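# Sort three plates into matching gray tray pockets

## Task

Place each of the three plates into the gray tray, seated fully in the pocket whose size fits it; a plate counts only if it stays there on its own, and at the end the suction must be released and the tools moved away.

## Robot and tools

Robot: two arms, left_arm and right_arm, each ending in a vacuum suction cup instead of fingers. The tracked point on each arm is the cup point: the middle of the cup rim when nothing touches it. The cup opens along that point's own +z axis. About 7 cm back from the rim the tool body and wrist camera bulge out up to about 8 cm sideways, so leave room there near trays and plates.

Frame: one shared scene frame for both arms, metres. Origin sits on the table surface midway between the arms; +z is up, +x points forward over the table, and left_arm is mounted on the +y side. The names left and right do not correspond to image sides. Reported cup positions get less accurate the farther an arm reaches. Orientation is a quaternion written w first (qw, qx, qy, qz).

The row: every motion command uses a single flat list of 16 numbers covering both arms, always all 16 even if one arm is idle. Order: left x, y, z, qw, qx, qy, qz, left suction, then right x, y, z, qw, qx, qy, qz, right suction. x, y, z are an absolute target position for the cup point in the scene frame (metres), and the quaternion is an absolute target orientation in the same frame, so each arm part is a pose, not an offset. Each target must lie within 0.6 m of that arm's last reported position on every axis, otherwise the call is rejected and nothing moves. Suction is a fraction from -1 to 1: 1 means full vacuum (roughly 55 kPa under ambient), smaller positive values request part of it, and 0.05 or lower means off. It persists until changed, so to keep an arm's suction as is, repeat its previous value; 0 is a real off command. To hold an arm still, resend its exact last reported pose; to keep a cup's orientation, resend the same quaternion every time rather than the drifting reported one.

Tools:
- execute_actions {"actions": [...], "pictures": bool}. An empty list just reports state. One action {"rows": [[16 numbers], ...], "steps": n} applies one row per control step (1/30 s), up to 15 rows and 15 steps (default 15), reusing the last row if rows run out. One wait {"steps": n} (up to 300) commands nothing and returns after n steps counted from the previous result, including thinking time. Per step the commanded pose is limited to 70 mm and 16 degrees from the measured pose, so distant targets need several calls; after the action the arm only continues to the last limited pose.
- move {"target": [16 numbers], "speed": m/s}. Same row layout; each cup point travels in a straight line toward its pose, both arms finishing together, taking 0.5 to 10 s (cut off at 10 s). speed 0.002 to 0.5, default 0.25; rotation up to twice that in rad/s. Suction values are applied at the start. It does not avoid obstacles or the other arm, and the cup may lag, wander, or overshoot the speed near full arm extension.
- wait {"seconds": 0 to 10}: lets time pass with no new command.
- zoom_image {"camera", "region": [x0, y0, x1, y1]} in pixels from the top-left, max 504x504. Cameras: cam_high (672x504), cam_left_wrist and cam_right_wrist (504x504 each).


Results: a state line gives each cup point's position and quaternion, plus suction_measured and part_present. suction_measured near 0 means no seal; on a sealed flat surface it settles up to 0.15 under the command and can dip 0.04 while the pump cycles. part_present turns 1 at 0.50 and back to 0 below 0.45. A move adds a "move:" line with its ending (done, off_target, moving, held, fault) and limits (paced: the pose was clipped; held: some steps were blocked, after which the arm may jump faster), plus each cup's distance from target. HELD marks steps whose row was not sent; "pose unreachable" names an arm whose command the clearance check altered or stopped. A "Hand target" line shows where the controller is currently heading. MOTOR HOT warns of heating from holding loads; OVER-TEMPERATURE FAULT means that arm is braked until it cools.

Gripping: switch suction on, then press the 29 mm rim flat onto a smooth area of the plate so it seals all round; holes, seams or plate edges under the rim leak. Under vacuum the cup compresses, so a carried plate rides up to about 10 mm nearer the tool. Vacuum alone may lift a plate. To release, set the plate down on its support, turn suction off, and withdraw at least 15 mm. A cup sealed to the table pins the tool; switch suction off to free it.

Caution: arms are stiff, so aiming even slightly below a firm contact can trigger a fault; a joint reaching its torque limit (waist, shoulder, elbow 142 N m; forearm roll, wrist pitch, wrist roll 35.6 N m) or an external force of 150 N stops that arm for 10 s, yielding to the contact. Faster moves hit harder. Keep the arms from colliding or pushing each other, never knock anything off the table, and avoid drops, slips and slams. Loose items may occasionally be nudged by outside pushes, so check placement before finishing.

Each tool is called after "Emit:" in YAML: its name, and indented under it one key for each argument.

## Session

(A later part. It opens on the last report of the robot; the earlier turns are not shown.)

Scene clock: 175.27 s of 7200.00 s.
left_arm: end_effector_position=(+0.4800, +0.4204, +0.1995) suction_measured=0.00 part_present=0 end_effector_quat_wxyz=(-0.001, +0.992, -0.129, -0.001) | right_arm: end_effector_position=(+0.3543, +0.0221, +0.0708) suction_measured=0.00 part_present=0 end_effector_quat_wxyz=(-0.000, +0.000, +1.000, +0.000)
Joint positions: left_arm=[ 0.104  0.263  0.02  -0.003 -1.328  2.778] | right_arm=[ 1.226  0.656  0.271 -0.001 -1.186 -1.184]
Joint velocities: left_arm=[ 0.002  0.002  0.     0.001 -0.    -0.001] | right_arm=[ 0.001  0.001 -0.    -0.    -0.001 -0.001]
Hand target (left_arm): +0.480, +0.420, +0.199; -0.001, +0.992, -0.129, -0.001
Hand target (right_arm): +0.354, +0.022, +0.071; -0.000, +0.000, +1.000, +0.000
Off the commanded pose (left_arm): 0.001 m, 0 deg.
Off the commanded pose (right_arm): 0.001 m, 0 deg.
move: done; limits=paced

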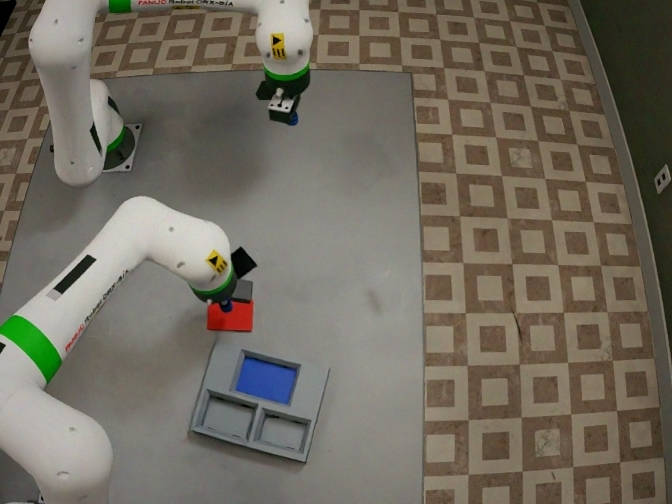

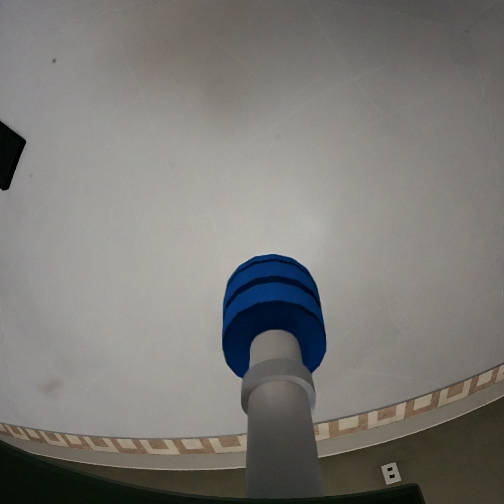

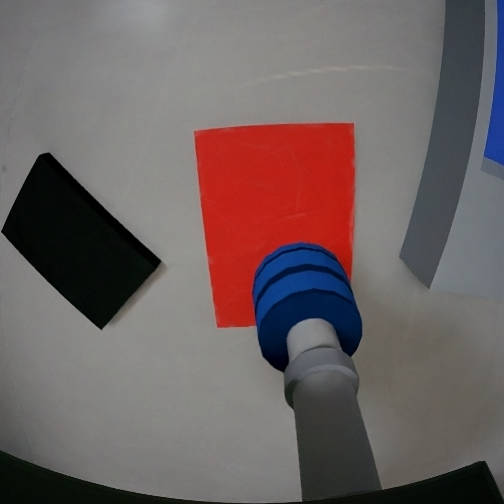

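Emit:
move:
  target: [0.48,0.42,0.2,0,-0.9917,0.1288,0,0,0.3518,0.0286,0.018,0,0,1,0,0]
  speed: 0.12

Emit:
move:
  target: [0.48,0.42,0.2,0,-0.9917,0.1288,0,0,0.3518,0.0286,0.007,0,0,1,0,1]
  speed: 0.025

Emit:
move:
  target: [0.48,0.42,0.2,0,-0.9917,0.1288,0,0,0.352,0.022,0.07,0,0.04,0.9992,0,1]
  speed: 0.2

Emit:
move:
  target: [0.48,0.42,0.2,0,-0.9917,0.1288,0,0,0.369,-0.204,0.05,0,0.1071,0.9942,0,1]
  speed: 0.3

Scene clock: 201.03 s of 7200.00 s.
left_arm: end_effector_position=(+0.4800, +0.4200, +0.2000) suction_measured=0.00 part_present=0 end_effector_quat_wxyz=(-0.000, +0.992, -0.129, +0.000) | right_arm: end_effector_position=(+0.3519, +0.0287, +0.0181) suction_measured=0.00 part_present=0 end_effector_quat_wxyz=(+0.000, +0.000, +1.000, +0.000)
Joint positions: left_arm=[ 0.104  0.262  0.019 -0.    -1.328  2.777] | right_arm=[ 1.233  0.721  0.244  0.    -1.094 -1.192]
Joint velocities: left_arm=[-0.    -0.     0.     0.    -0.001  0.   ] | right_arm=[ 0.     0.    -0.    -0.001  0.001  0.001]
Hand target (left_arm): +0.480, +0.420, +0.200; -0.000, +0.992, -0.129, +0.000
Hand target (right_arm): +0.352, +0.029, +0.018; +0.000, +0.000, +1.000, -0.000
Off the commanded pose (left_arm): 0.000 m, 0 deg.
Off the commanded pose (right_arm): 0.000 m, 0 deg.
After step 90, 21.97 s passed at rest.
move: done

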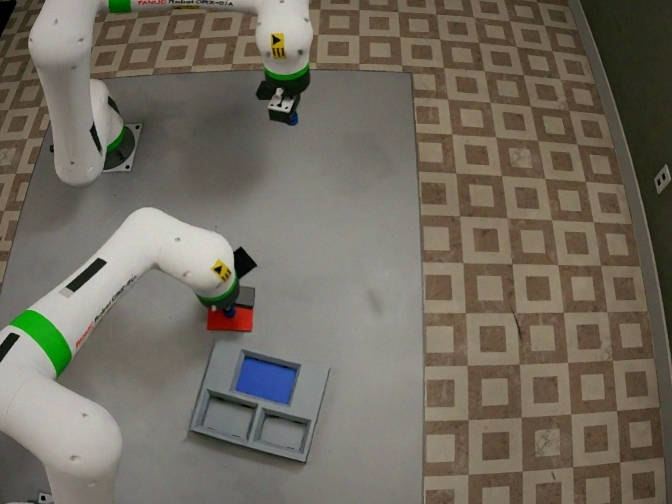

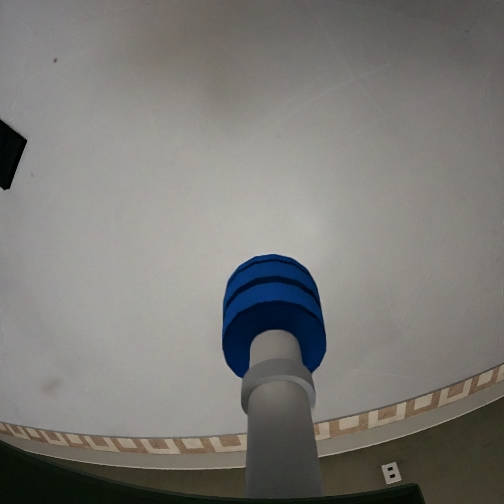

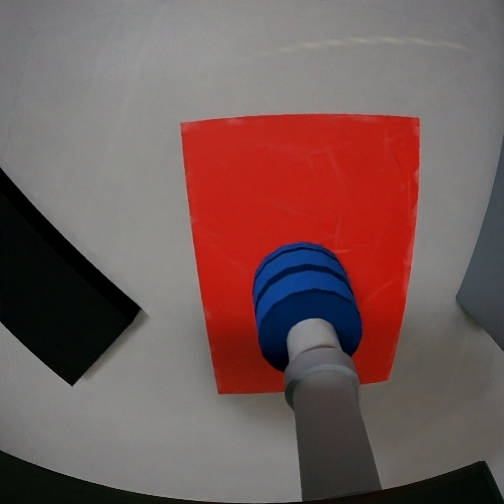

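Scene clock: 201.77 s of 7200.00 s.
left_arm: end_effector_position=(+0.4800, +0.4200, +0.2000) suction_measured=0.00 part_present=0 end_effector_quat_wxyz=(-0.000, +0.992, -0.129, +0.000) | right_arm: end_effector_position=(+0.3518, +0.0286, +0.0070) suction_measured=0.62 part_present=1 end_effector_quat_wxyz=(+0.000, +0.000, +1.000, +0.000)
Joint positions: left_arm=[ 0.104  0.262  0.019  0.    -1.328  2.777] | right_arm=[ 1.233  0.734  0.237  0.    -1.074 -1.192]
Joint velocities: left_arm=[-0.    -0.    -0.001  0.    -0.001 -0.   ] | right_arm=[-0.001  0.     0.    -0.     0.    -0.001]
Hand target (left_arm): +0.480, +0.420, +0.200; +0.000, +0.992, -0.129, +0.000
Hand target (right_arm): +0.352, +0.029, +0.007; +0.000, +0.000, +1.000, -0.000
Off the commanded pose (left_arm): 0.000 m, 0 deg.
Off the commanded pose (right_arm): 0.000 m, 0 deg.
move: done

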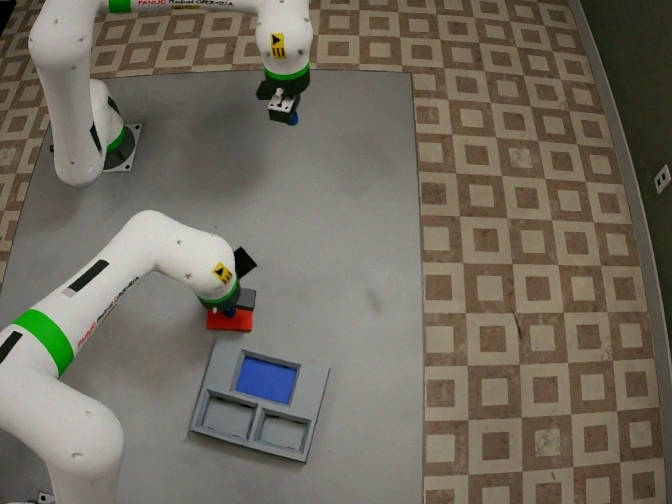

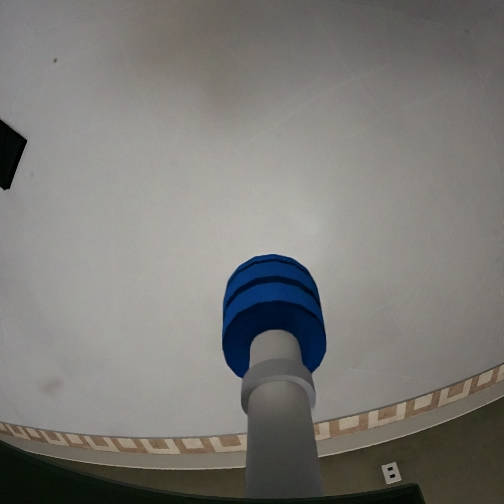

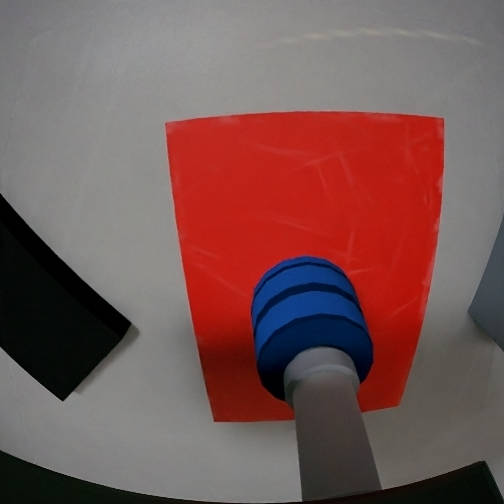

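Scene clock: 202.57 s of 7200.00 s.
left_arm: end_effector_position=(+0.4800, +0.4200, +0.2000) suction_measured=0.00 part_present=0 end_effector_quat_wxyz=(-0.000, +0.992, -0.129, +0.000) | right_arm: end_effector_position=(+0.3520, +0.0219, +0.0699) suction_measured=0.98 part_present=1 end_effector_quat_wxyz=(+0.000, +0.040, +0.999, -0.000)
Joint positions: left_arm=[ 0.104  0.262  0.019  0.    -1.328  2.777] | right_arm=[ 1.229  0.653  0.264  0.    -1.182 -1.267]
Joint velocities: left_arm=[-0.     0.    -0.     0.    -0.001  0.   ] | right_arm=[-0.    -0.001  0.     0.001 -0.002  0.   ]
Hand target (left_arm): +0.480, +0.420, +0.200; +0.000, +0.992, -0.129, +0.000
Hand target (right_arm): +0.352, +0.022, +0.070; -0.000, +0.040, +0.999, +0.000
Off the commanded pose (left_arm): 0.000 m, 0 deg.
Off the commanded pose (right_arm): 0.000 m, 0 deg.
move: done

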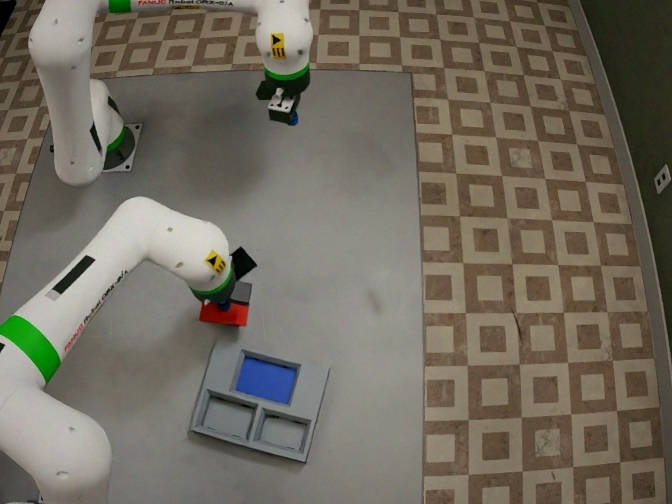

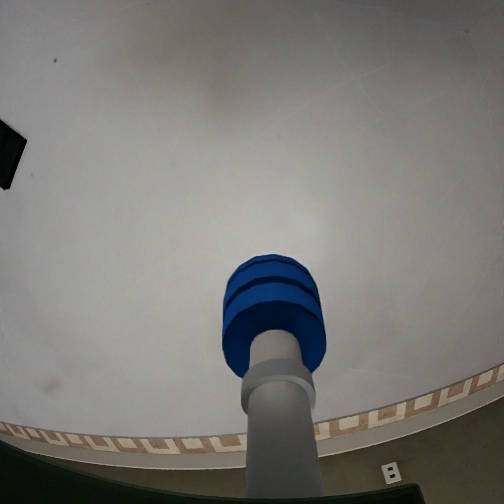

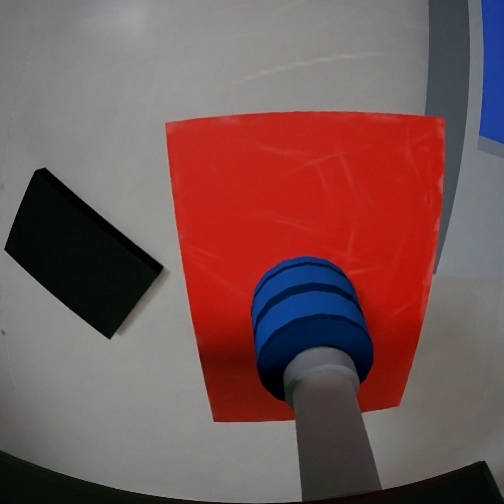

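Scene clock: 203.80 s of 7200.00 s.
left_arm: end_effector_position=(+0.4800, +0.4200, +0.2000) suction_measured=0.00 part_present=0 end_effector_quat_wxyz=(-0.000, +0.992, -0.129, +0.000) | right_arm: end_effector_position=(+0.3689, -0.2039, +0.0496) suction_measured=0.99 part_present=1 end_effector_quat_wxyz=(+0.000, +0.107, +0.994, -0.000)
Joint positions: left_arm=[ 0.104  0.262  0.019  0.    -1.328  2.777] | right_arm=[ 1.014  0.324 -0.287  0.    -0.96  -1.187]
Joint velocities: left_arm=[ 0.002 -0.    -0.     0.     0.001 -0.   ] | right_arm=[-0.001 -0.001 -0.002 -0.     0.001  0.001]
Hand target (left_arm): +0.480, +0.420, +0.200; +0.000, +0.992, -0.129, +0.000
Hand target (right_arm): +0.369, -0.204, +0.050; +0.000, +0.107, +0.994, -0.000
Off the commanded pose (left_arm): 0.000 m, 0 deg.
Off the commanded pose (right_arm): 0.000 m, 0 deg.
move: done

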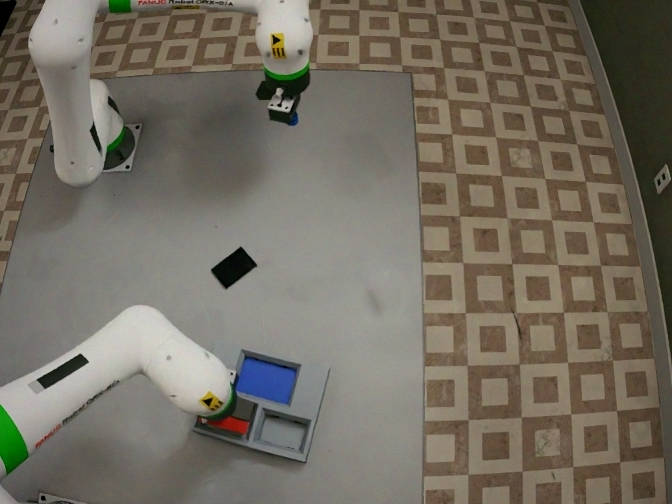

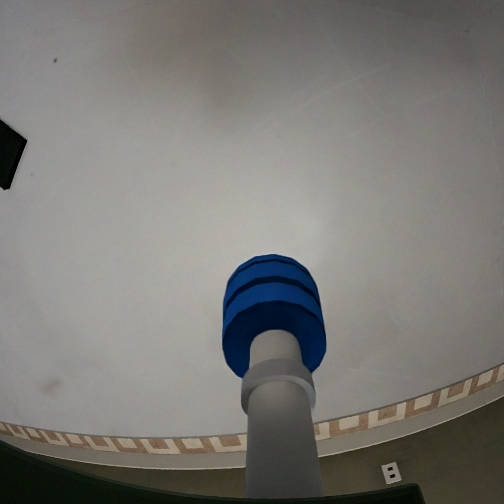

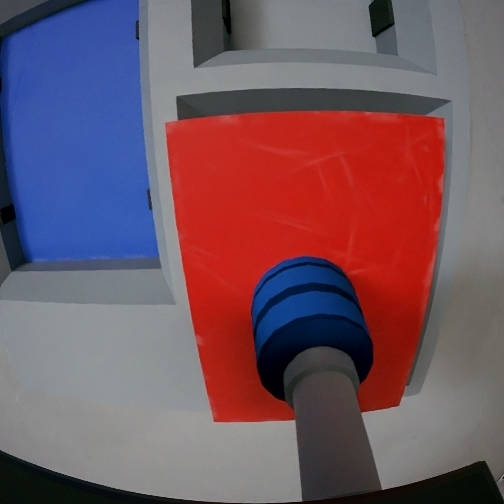

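Emit:
execute_actions:
  actions: []

Emit:
move:
  target: [0.48,0.42,0.2,0,-0.9917,0.1288,0,0,0.367,-0.2075,0.050,0,0.120,0.9928,0,1]
  speed: 0.03

Scene clock: 224.77 s of 7200.00 s.
left_arm: end_effector_position=(+0.4800, +0.4200, +0.2000) suction_measured=0.00 part_present=0 end_effector_quat_wxyz=(+0.000, +0.992, -0.129, +0.000) | right_arm: end_effector_position=(+0.3690, -0.2040, +0.0496) suction_measured=0.99 part_present=1 end_effector_quat_wxyz=(+0.000, +0.107, +0.994, -0.000)
Joint positions: left_arm=[ 0.104  0.262  0.019  0.    -1.328  2.777] | right_arm=[ 1.014  0.324 -0.287  0.    -0.96  -1.187]
Joint velocities: left_arm=[ 0.    -0.     0.     0.    -0.001  0.   ] | right_arm=[ 0.     0.     0.    -0.    -0.001 -0.001]
Hand target (left_arm): +0.480, +0.420, +0.200; +0.000, +0.992, -0.129, +0.000
Hand target (right_arm): +0.369, -0.204, +0.050; +0.000, +0.107, +0.994, -0.000
Off the commanded pose (left_arm): 0.000 m, 0 deg.
Off the commanded pose (right_arm): 0.000 m, 0 deg.
Steps of this call (steps 1 to 629: nothing new was sent). Readings (end_effector_position | what the end effector reports):
1: left_arm (+0.4800, +0.4200, +0.2000) | right_arm (+0.3689, -0.2039, +0.0496) | left_arm suction_measured=0.00 part_present=0 | right_arm suction_measured=0.99 part_present=1
2: left_arm (+0.4800, +0.4200, +0.2000) | right_arm (+0.3690, -0.2040, +0.0496) | left_arm suction_measured=0.00 part_present=0 | right_arm suction_measured=0.99 part_present=1
4: left_arm (+0.4800, +0.4200, +0.2000) | right_arm (+0.3690, -0.2040, +0.0496) | left_arm suction_measured=0.00 part_present=0 | right_arm suction_measured=0.98 part_present=1
8: left_arm (+0.4800, +0.4200, +0.2000) | right_arm (+0.3690, -0.2040, +0.0496) | left_arm suction_measured=0.00 part_present=0 | right_arm suction_measured=0.96 part_present=1
629: the state above

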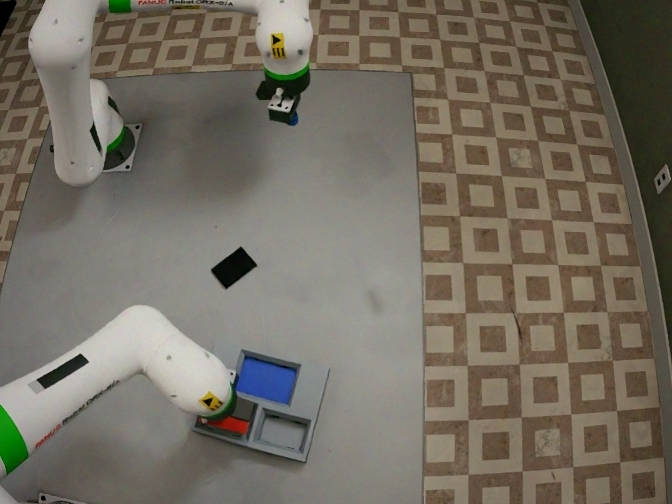

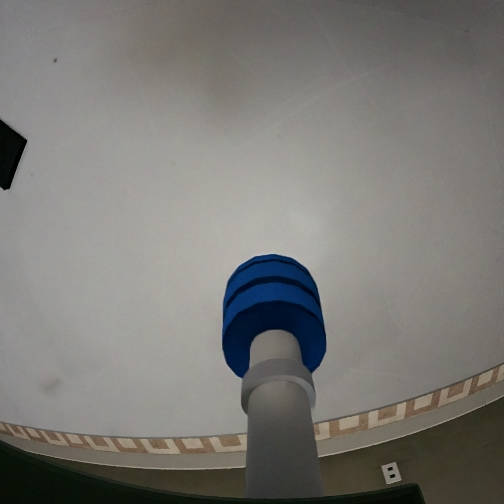

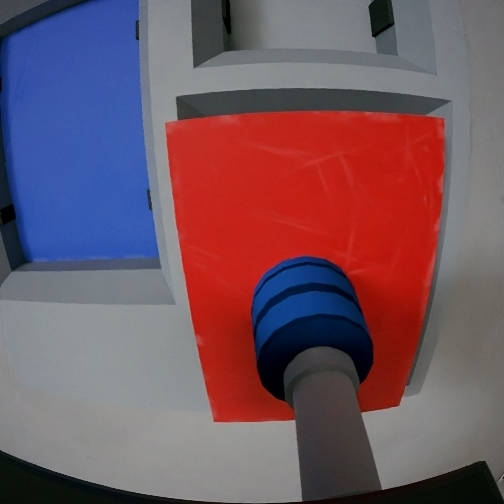

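Scene clock: 225.47 s of 7200.00 s.
left_arm: end_effector_position=(+0.4800, +0.4200, +0.2000) suction_measured=0.00 part_present=0 end_effector_quat_wxyz=(+0.000, +0.992, -0.129, -0.000) | right_arm: end_effector_position=(+0.3670, -0.2075, +0.0500) suction_measured=0.99 part_present=1 end_effector_quat_wxyz=(-0.000, +0.120, +0.993, +0.000)
Joint positions: left_arm=[ 0.104  0.262  0.019  0.    -1.328  2.777] | right_arm=[ 1.013  0.315 -0.297 -0.    -0.958 -1.212]
Joint velocities: left_arm=[-0.001  0.    -0.001 -0.     0.    -0.   ] | right_arm=[-0.    -0.    -0.001 -0.    -0.    -0.001]
Hand target (left_arm): +0.480, +0.420, +0.200; +0.000, +0.992, -0.129, +0.000
Hand target (right_arm): +0.367, -0.208, +0.050; +0.000, +0.120, +0.993, +0.000
Off the commanded pose (left_arm): 0.000 m, 0 deg.
Off the commanded pose (right_arm): 0.000 m, 0 deg.
move: done

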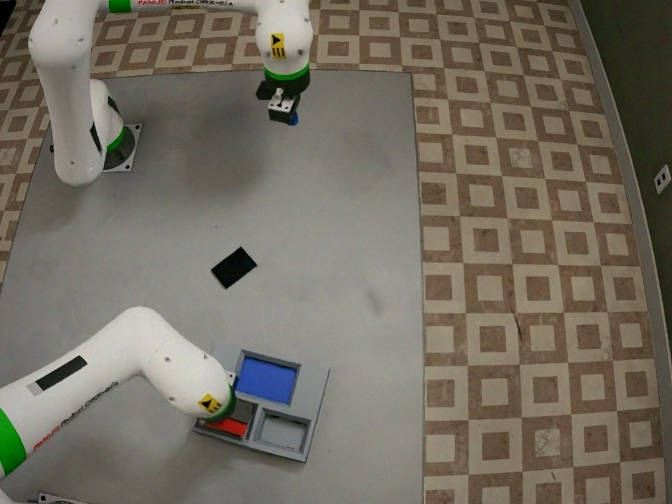

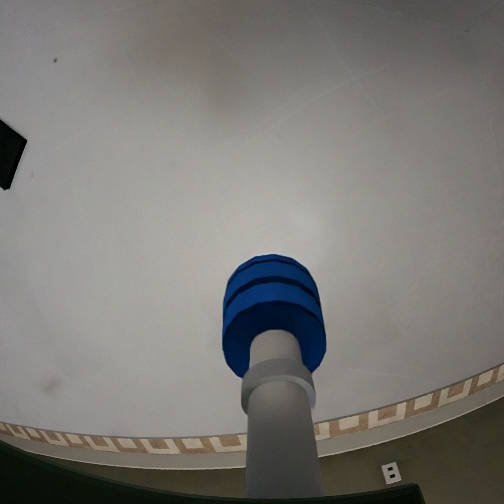

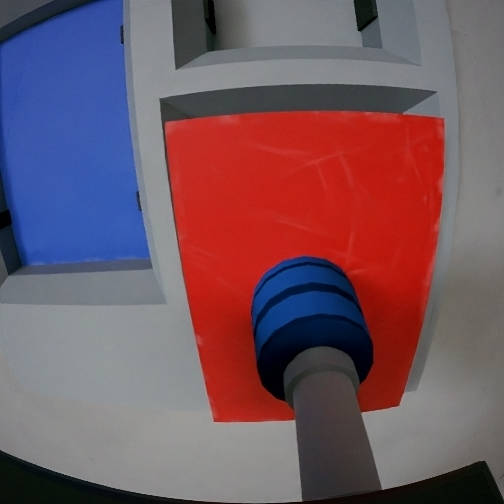

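Emit:
move:
  target: [0.48,0.42,0.2,0,-0.9917,0.1288,0,0,0.367,-0.2075,0.035,0,0.118,0.993,0,1]
  speed: 0.03

Scene clock: 231.50 s of 7200.00 s.
left_arm: end_effector_position=(+0.4800, +0.4200, +0.2000) suction_measured=0.00 part_present=0 end_effector_quat_wxyz=(+0.000, +0.992, -0.129, -0.000) | right_arm: end_effector_position=(+0.3670, -0.2075, +0.0350) suction_measured=0.99 part_present=1 end_effector_quat_wxyz=(+0.000, +0.118, +0.993, +0.000)
Joint positions: left_arm=[ 0.104  0.262  0.019  0.    -1.328  2.777] | right_arm=[ 1.013  0.338 -0.309  0.    -0.924 -1.208]
Joint velocities: left_arm=[-0.001  0.     0.001 -0.    -0.     0.   ] | right_arm=[ 0.     0.001  0.     0.    -0.     0.   ]
Hand target (left_arm): +0.480, +0.420, +0.200; +0.000, +0.992, -0.129, +0.000
Hand target (right_arm): +0.367, -0.207, +0.035; +0.000, +0.118, +0.993, -0.000
Off the commanded pose (left_arm): 0.000 m, 0 deg.
Off the commanded pose (right_arm): 0.000 m, 0 deg.
move: done

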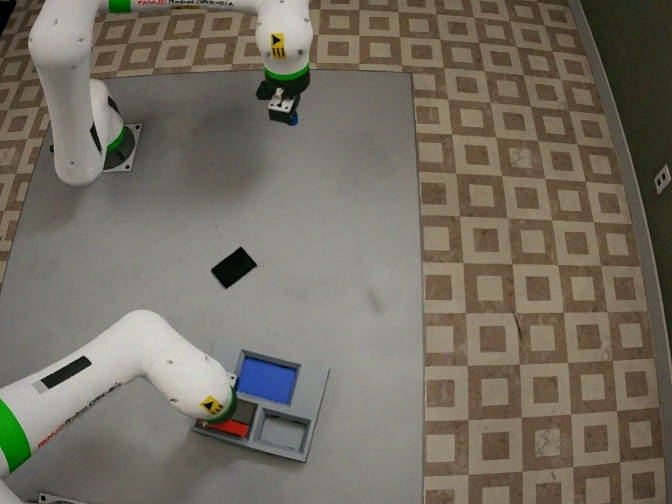

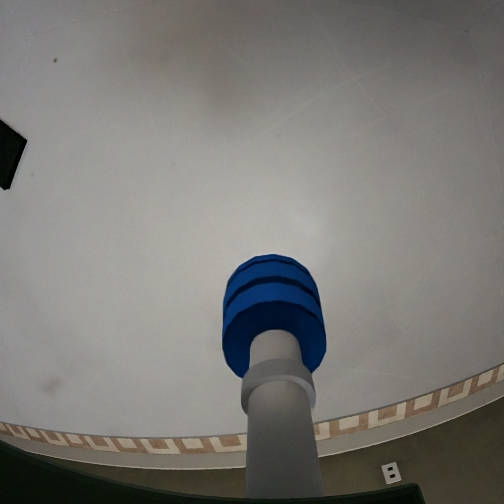

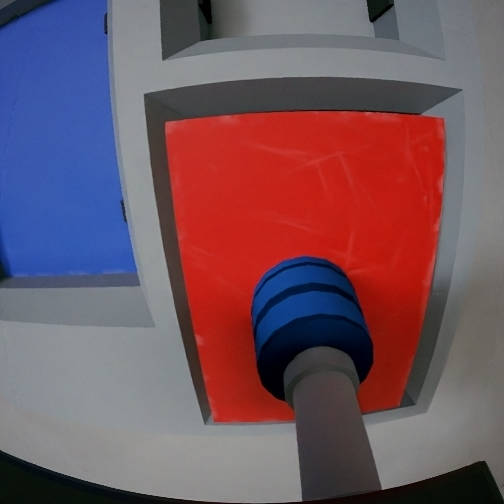

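Emit:
move:
  target: [0.48,0.42,0.2,0,-0.9917,0.1288,0,0,0.3676,-0.2081,0.022,0,0.118,0.993,0,1]
  speed: 0.022

Emit:
move:
  target: [0.48,0.42,0.2,0,-0.9917,0.1288,0,0,0.3676,-0.2081,0.012,0,0.118,0.993,0,1]
  speed: 0.02

Scene clock: 245.67 s of 7200.00 s.
left_arm: end_effector_position=(+0.4800, +0.4200, +0.2000) suction_measured=0.00 part_present=0 end_effector_quat_wxyz=(+0.000, +0.992, -0.129, -0.000) | right_arm: end_effector_position=(+0.3676, -0.2081, +0.0220) suction_measured=0.99 part_present=1 end_effector_quat_wxyz=(+0.000, +0.118, +0.993, +0.000)
Joint positions: left_arm=[ 0.104  0.262  0.019  0.    -1.328  2.777] | right_arm=[ 1.011  0.358 -0.319  0.    -0.894 -1.206]
Joint velocities: left_arm=[-0.  0.  0.  0. -0.  0.] | right_arm=[-0.     0.001 -0.001 -0.     0.     0.001]
Hand target (left_arm): +0.480, +0.420, +0.200; +0.000, +0.992, -0.129, +0.000
Hand target (right_arm): +0.368, -0.208, +0.022; +0.000, +0.118, +0.993, -0.000
Off the commanded pose (left_arm): 0.000 m, 0 deg.
Off the commanded pose (right_arm): 0.000 m, 0 deg.
move: done

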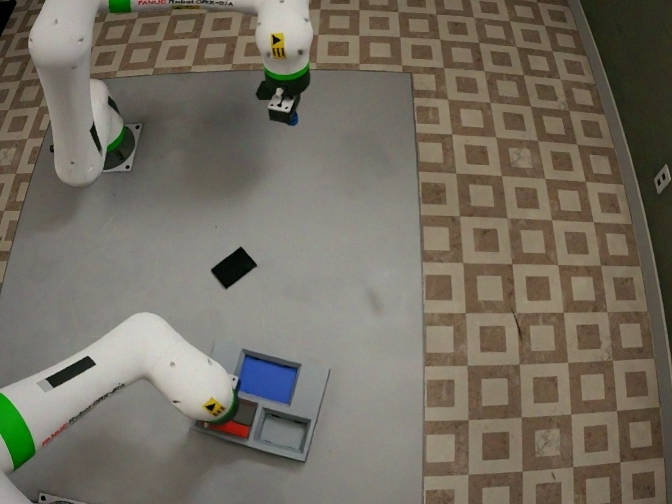

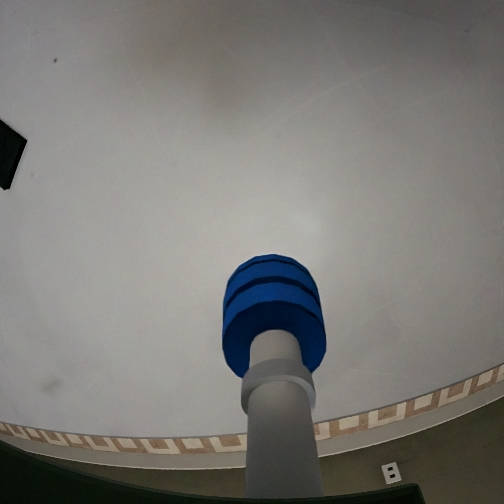

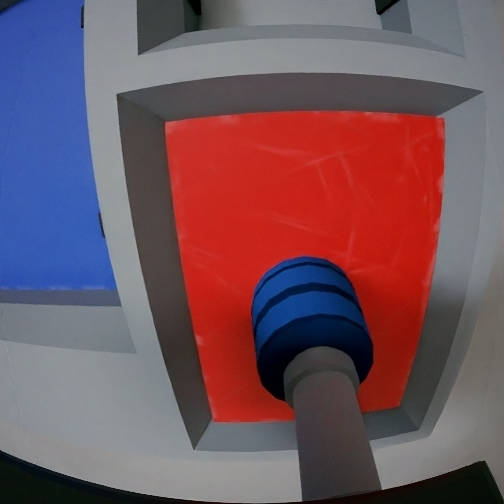

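Scene clock: 246.40 s of 7200.00 s.
left_arm: end_effector_position=(+0.4800, +0.4200, +0.2000) suction_measured=0.00 part_present=0 end_effector_quat_wxyz=(+0.000, +0.992, -0.129, -0.000) | right_arm: end_effector_position=(+0.3676, -0.2081, +0.0120) suction_measured=0.99 part_present=1 end_effector_quat_wxyz=(+0.000, +0.118, +0.993, +0.000)
Joint positions: left_arm=[ 0.104  0.262  0.019  0.    -1.328  2.777] | right_arm=[ 1.011  0.375 -0.325  0.    -0.871 -1.206]
Joint velocities: left_arm=[ 0.     0.001 -0.     0.    -0.     0.   ] | right_arm=[-0.     0.001 -0.001  0.    -0.    -0.   ]
Hand target (left_arm): +0.480, +0.420, +0.200; +0.000, +0.992, -0.129, -0.000
Hand target (right_arm): +0.368, -0.208, +0.012; +0.000, +0.118, +0.993, -0.000
Off the commanded pose (left_arm): 0.000 m, 0 deg.
Off the commanded pose (right_arm): 0.000 m, 0 deg.
move: done

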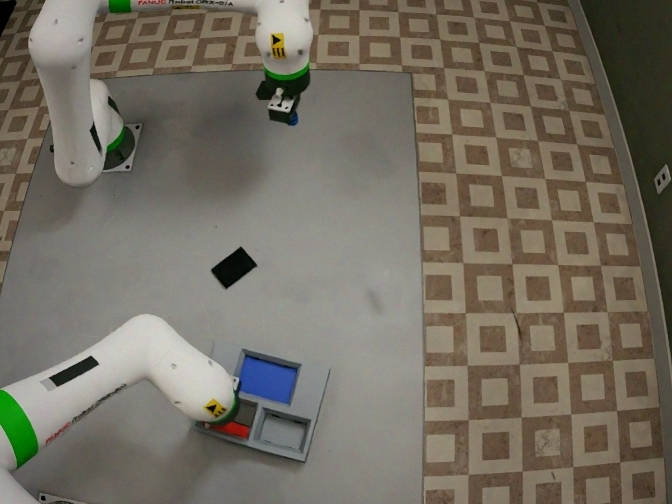

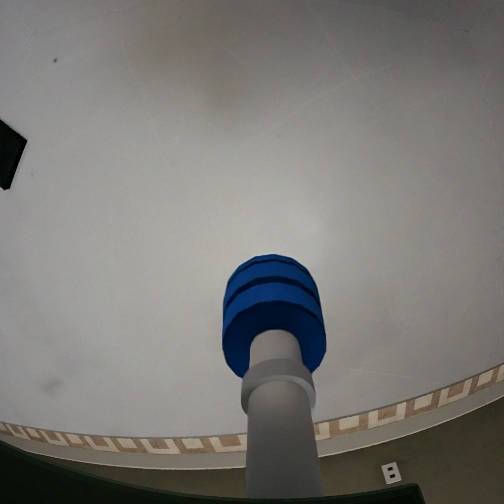

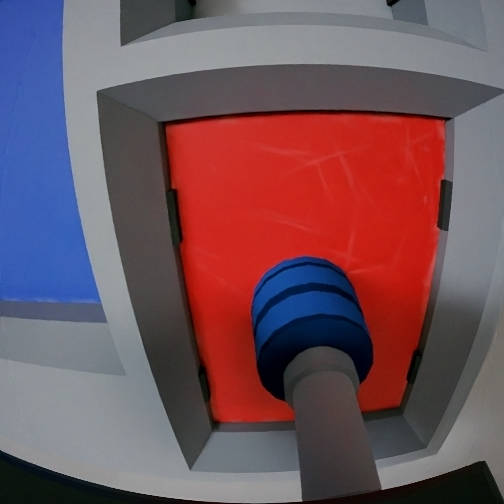

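Emit:
move:
  target: [0.48,0.42,0.2,0,-0.9917,0.1288,0,0,0.3676,-0.2081,0.0078,0,0.118,0.993,0,1]
  speed: 0.012

Emit:
move:
  target: [0.48,0.42,0.2,0,-0.9917,0.1288,0,0,0.3676,-0.2081,0.0066,0,0.118,0.993,0,1]
  speed: 0.005

Scene clock: 254.00 s of 7200.00 s.
left_arm: end_effector_position=(+0.4800, +0.4200, +0.2000) suction_measured=0.00 part_present=0 end_effector_quat_wxyz=(+0.000, +0.992, -0.129, +0.000) | right_arm: end_effector_position=(+0.3676, -0.2081, +0.0078) suction_measured=0.98 part_present=1 end_effector_quat_wxyz=(+0.000, +0.118, +0.993, -0.000)
Joint positions: left_arm=[ 0.104  0.262  0.019  0.    -1.328  2.777] | right_arm=[ 1.011  0.382 -0.328  0.    -0.861 -1.206]
Joint velocities: left_arm=[ 0.001  0.001 -0.001 -0.    -0.001  0.   ] | right_arm=[ 0.     0.    -0.    -0.001 -0.    -0.002]
Hand target (left_arm): +0.480, +0.420, +0.200; -0.000, +0.992, -0.129, -0.000
Hand target (right_arm): +0.368, -0.208, +0.008; +0.000, +0.118, +0.993, -0.000
Off the commanded pose (left_arm): 0.000 m, 0 deg.
Off the commanded pose (right_arm): 0.000 m, 0 deg.
move: done

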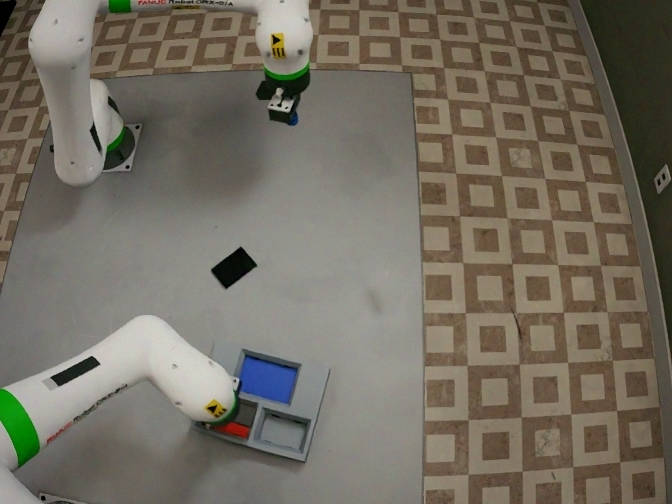

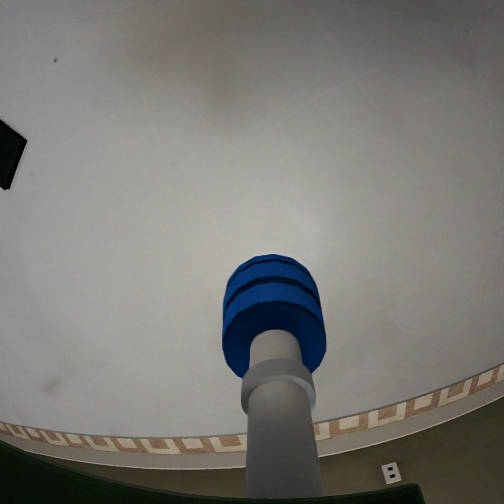

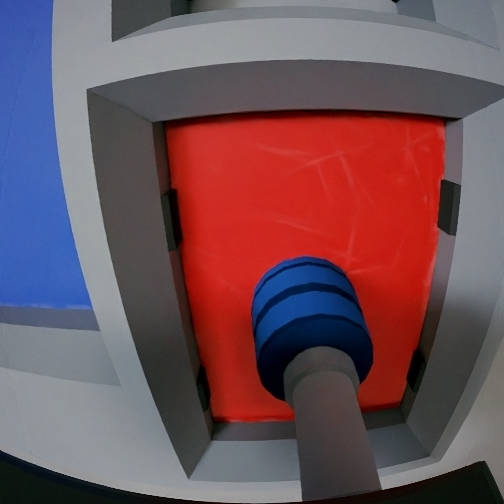

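Scene clock: 254.70 s of 7200.00 s.
left_arm: end_effector_position=(+0.4800, +0.4200, +0.2000) suction_measured=0.00 part_present=0 end_effector_quat_wxyz=(+0.000, +0.992, -0.129, +0.000) | right_arm: end_effector_position=(+0.3676, -0.2081, +0.0066) suction_measured=0.96 part_present=1 end_effector_quat_wxyz=(+0.000, +0.118, +0.993, -0.000)
Joint positions: left_arm=[ 0.104  0.262  0.019  0.    -1.328  2.777] | right_arm=[ 1.011  0.384 -0.329  0.    -0.858 -1.206]
Joint velocities: left_arm=[-0.    -0.     0.001 -0.     0.001 -0.   ] | right_arm=[-0.     0.001 -0.     0.001  0.001  0.002]
Hand target (left_arm): +0.480, +0.420, +0.200; +0.000, +0.992, -0.129, -0.000
Hand target (right_arm): +0.368, -0.208, +0.007; +0.000, +0.118, +0.993, -0.000
Off the commanded pose (left_arm): 0.000 m, 0 deg.
Off the commanded pose (right_arm): 0.000 m, 0 deg.
move: done

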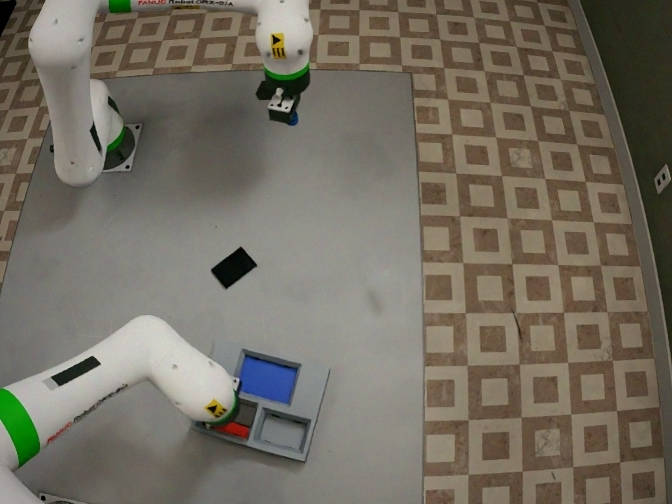

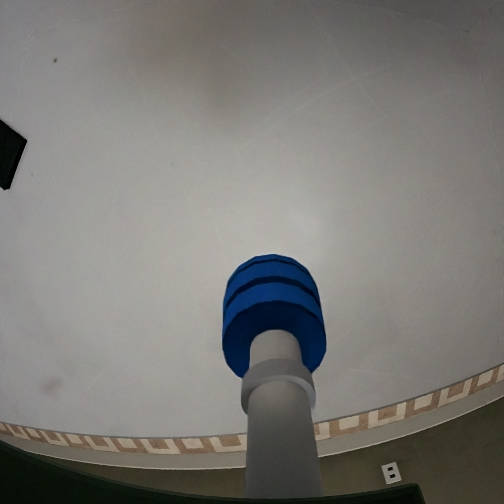

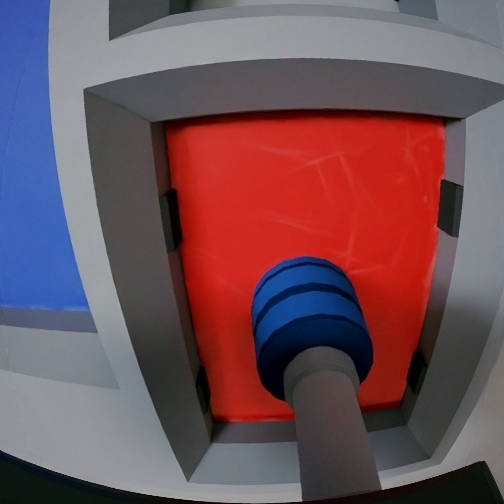

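Emit:
move:
  target: [0.48,0.42,0.2,0,-0.9917,0.1288,0,0,0.3676,-0.2081,0.0055,0,0.118,0.993,0,1]
  speed: 0.005

Scene clock: 259.00 s of 7200.00 s.
left_arm: end_effector_position=(+0.4800, +0.4200, +0.2000) suction_measured=0.00 part_present=0 end_effector_quat_wxyz=(+0.000, +0.992, -0.129, +0.000) | right_arm: end_effector_position=(+0.3676, -0.2081, +0.0055) suction_measured=1.00 part_present=1 end_effector_quat_wxyz=(+0.000, +0.118, +0.993, -0.000)
Joint positions: left_arm=[ 0.104  0.262  0.019  0.    -1.328  2.777] | right_arm=[ 1.011  0.386 -0.329  0.    -0.856 -1.206]
Joint velocities: left_arm=[-0.     0.     0.001 -0.    -0.     0.   ] | right_arm=[-0.  0.  0. -0.  0.  0.]
Hand target (left_arm): +0.480, +0.420, +0.200; +0.000, +0.992, -0.129, -0.000
Hand target (right_arm): +0.368, -0.208, +0.006; +0.000, +0.118, +0.993, -0.000
Off the commanded pose (left_arm): 0.000 m, 0 deg.
Off the commanded pose (right_arm): 0.000 m, 0 deg.
move: done

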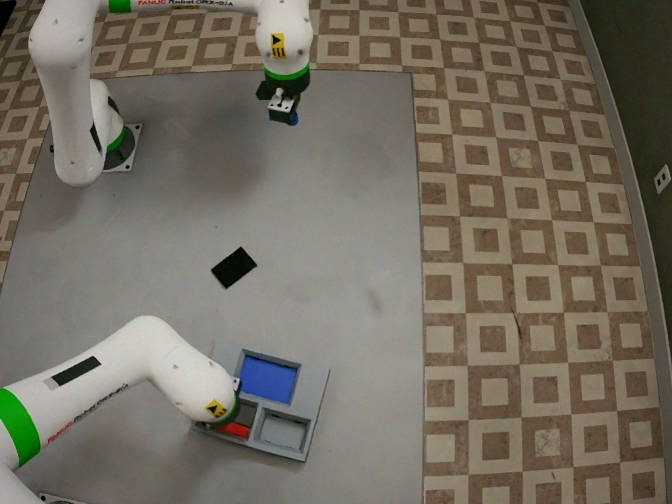

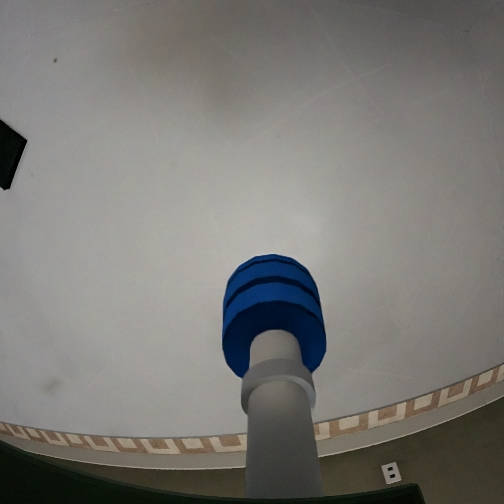

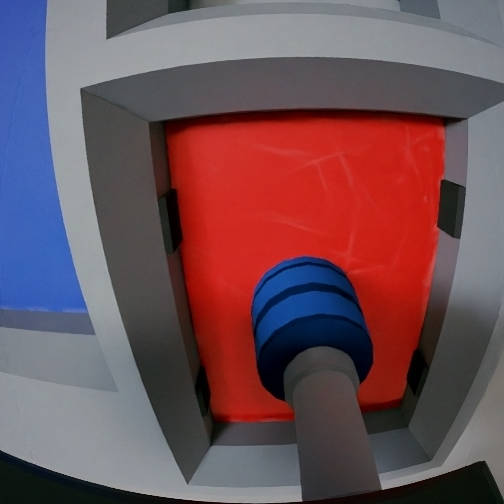

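Emit:
move:
  target: [0.48,0.42,0.2,0,-0.9917,0.1288,0,0,0.3676,-0.2081,0.0046,0,0.118,0.993,0,1]
  speed: 0.004

Scene clock: 264.33 s of 7200.00 s.
left_arm: end_effector_position=(+0.4800, +0.4200, +0.2000) suction_measured=0.00 part_present=0 end_effector_quat_wxyz=(+0.000, +0.992, -0.129, -0.000) | right_arm: end_effector_position=(+0.3676, -0.2081, +0.0046) suction_measured=1.00 part_present=1 end_effector_quat_wxyz=(+0.000, +0.118, +0.993, +0.000)
Joint positions: left_arm=[ 0.104  0.262  0.019  0.    -1.328  2.777] | right_arm=[ 1.011  0.387 -0.33   0.    -0.854 -1.206]
Joint velocities: left_arm=[ 0.001  0.001 -0.001 -0.     0.001 -0.   ] | right_arm=[-0.    -0.     0.     0.    -0.001 -0.001]
Hand target (left_arm): +0.480, +0.420, +0.200; +0.000, +0.992, -0.129, +0.000
Hand target (right_arm): +0.368, -0.208, +0.005; +0.000, +0.118, +0.993, -0.000
Off the commanded pose (left_arm): 0.000 m, 0 deg.
Off the commanded pose (right_arm): 0.000 m, 0 deg.
move: done

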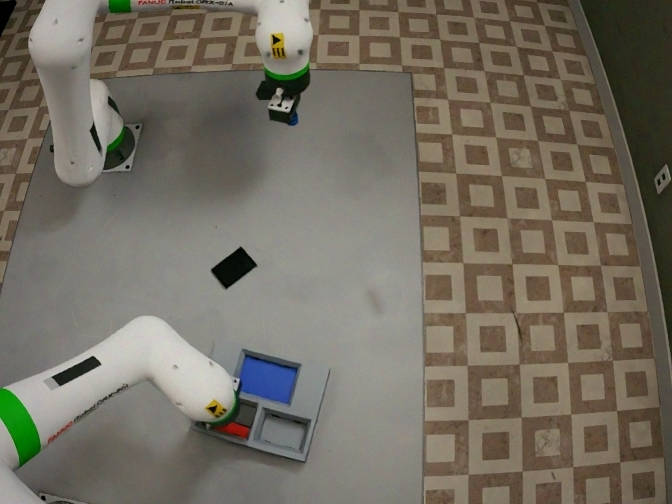

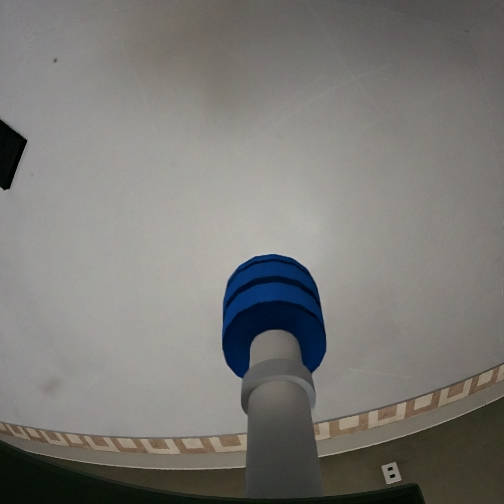

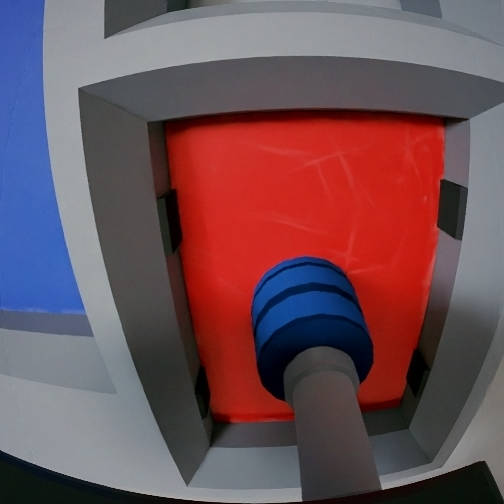

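Emit:
move:
  target: [0.48,0.42,0.2,0,-0.9917,0.1288,0,0,0.3676,-0.2081,0.0037,0,0.118,0.993,0,1]
  speed: 0.004

Scene clock: 269.43 s of 7200.00 s.
left_arm: end_effector_position=(+0.4800, +0.4200, +0.2000) suction_measured=0.00 part_present=0 end_effector_quat_wxyz=(+0.000, +0.992, -0.129, -0.000) | right_arm: end_effector_position=(+0.3676, -0.2081, +0.0038) suction_measured=0.98 part_present=1 end_effector_quat_wxyz=(+0.000, +0.118, +0.993, +0.000)
Joint positions: left_arm=[ 0.104  0.262  0.019  0.    -1.328  2.777] | right_arm=[ 1.011  0.389 -0.33   0.    -0.852 -1.206]
Joint velocities: left_arm=[ 0.    -0.001 -0.001  0.     0.     0.   ] | right_arm=[-0.     0.    -0.    -0.001 -0.001  0.001]
Hand target (left_arm): +0.480, +0.420, +0.200; +0.000, +0.992, -0.129, -0.000
Hand target (right_arm): +0.368, -0.208, +0.004; +0.000, +0.118, +0.993, -0.000
Off the commanded pose (left_arm): 0.000 m, 0 deg.
Off the commanded pose (right_arm): 0.000 m, 0 deg.
move: done

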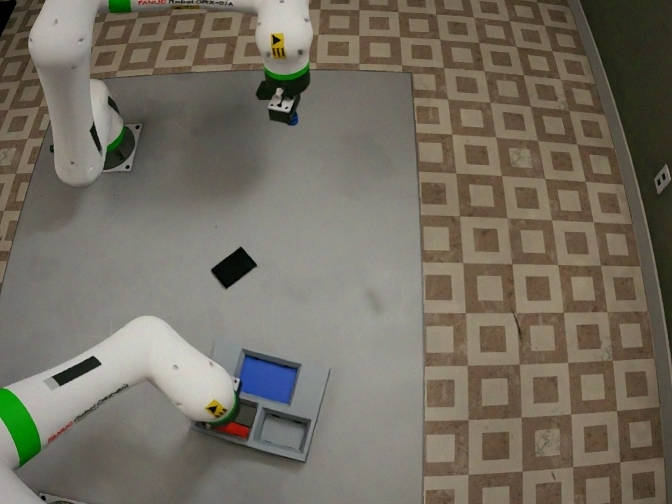

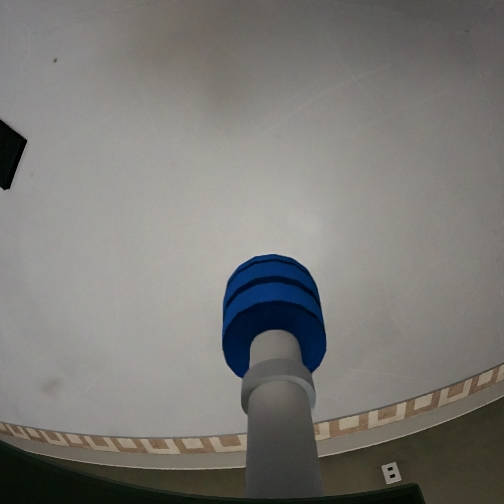

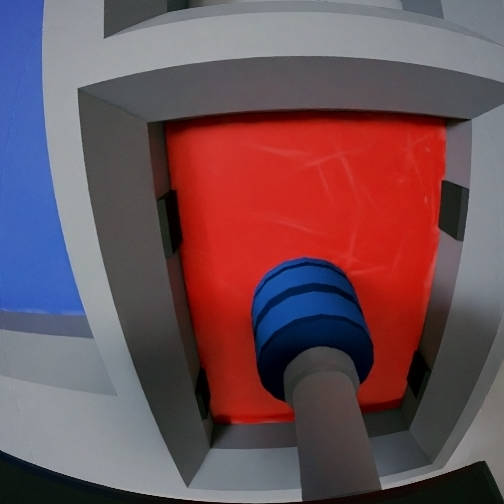

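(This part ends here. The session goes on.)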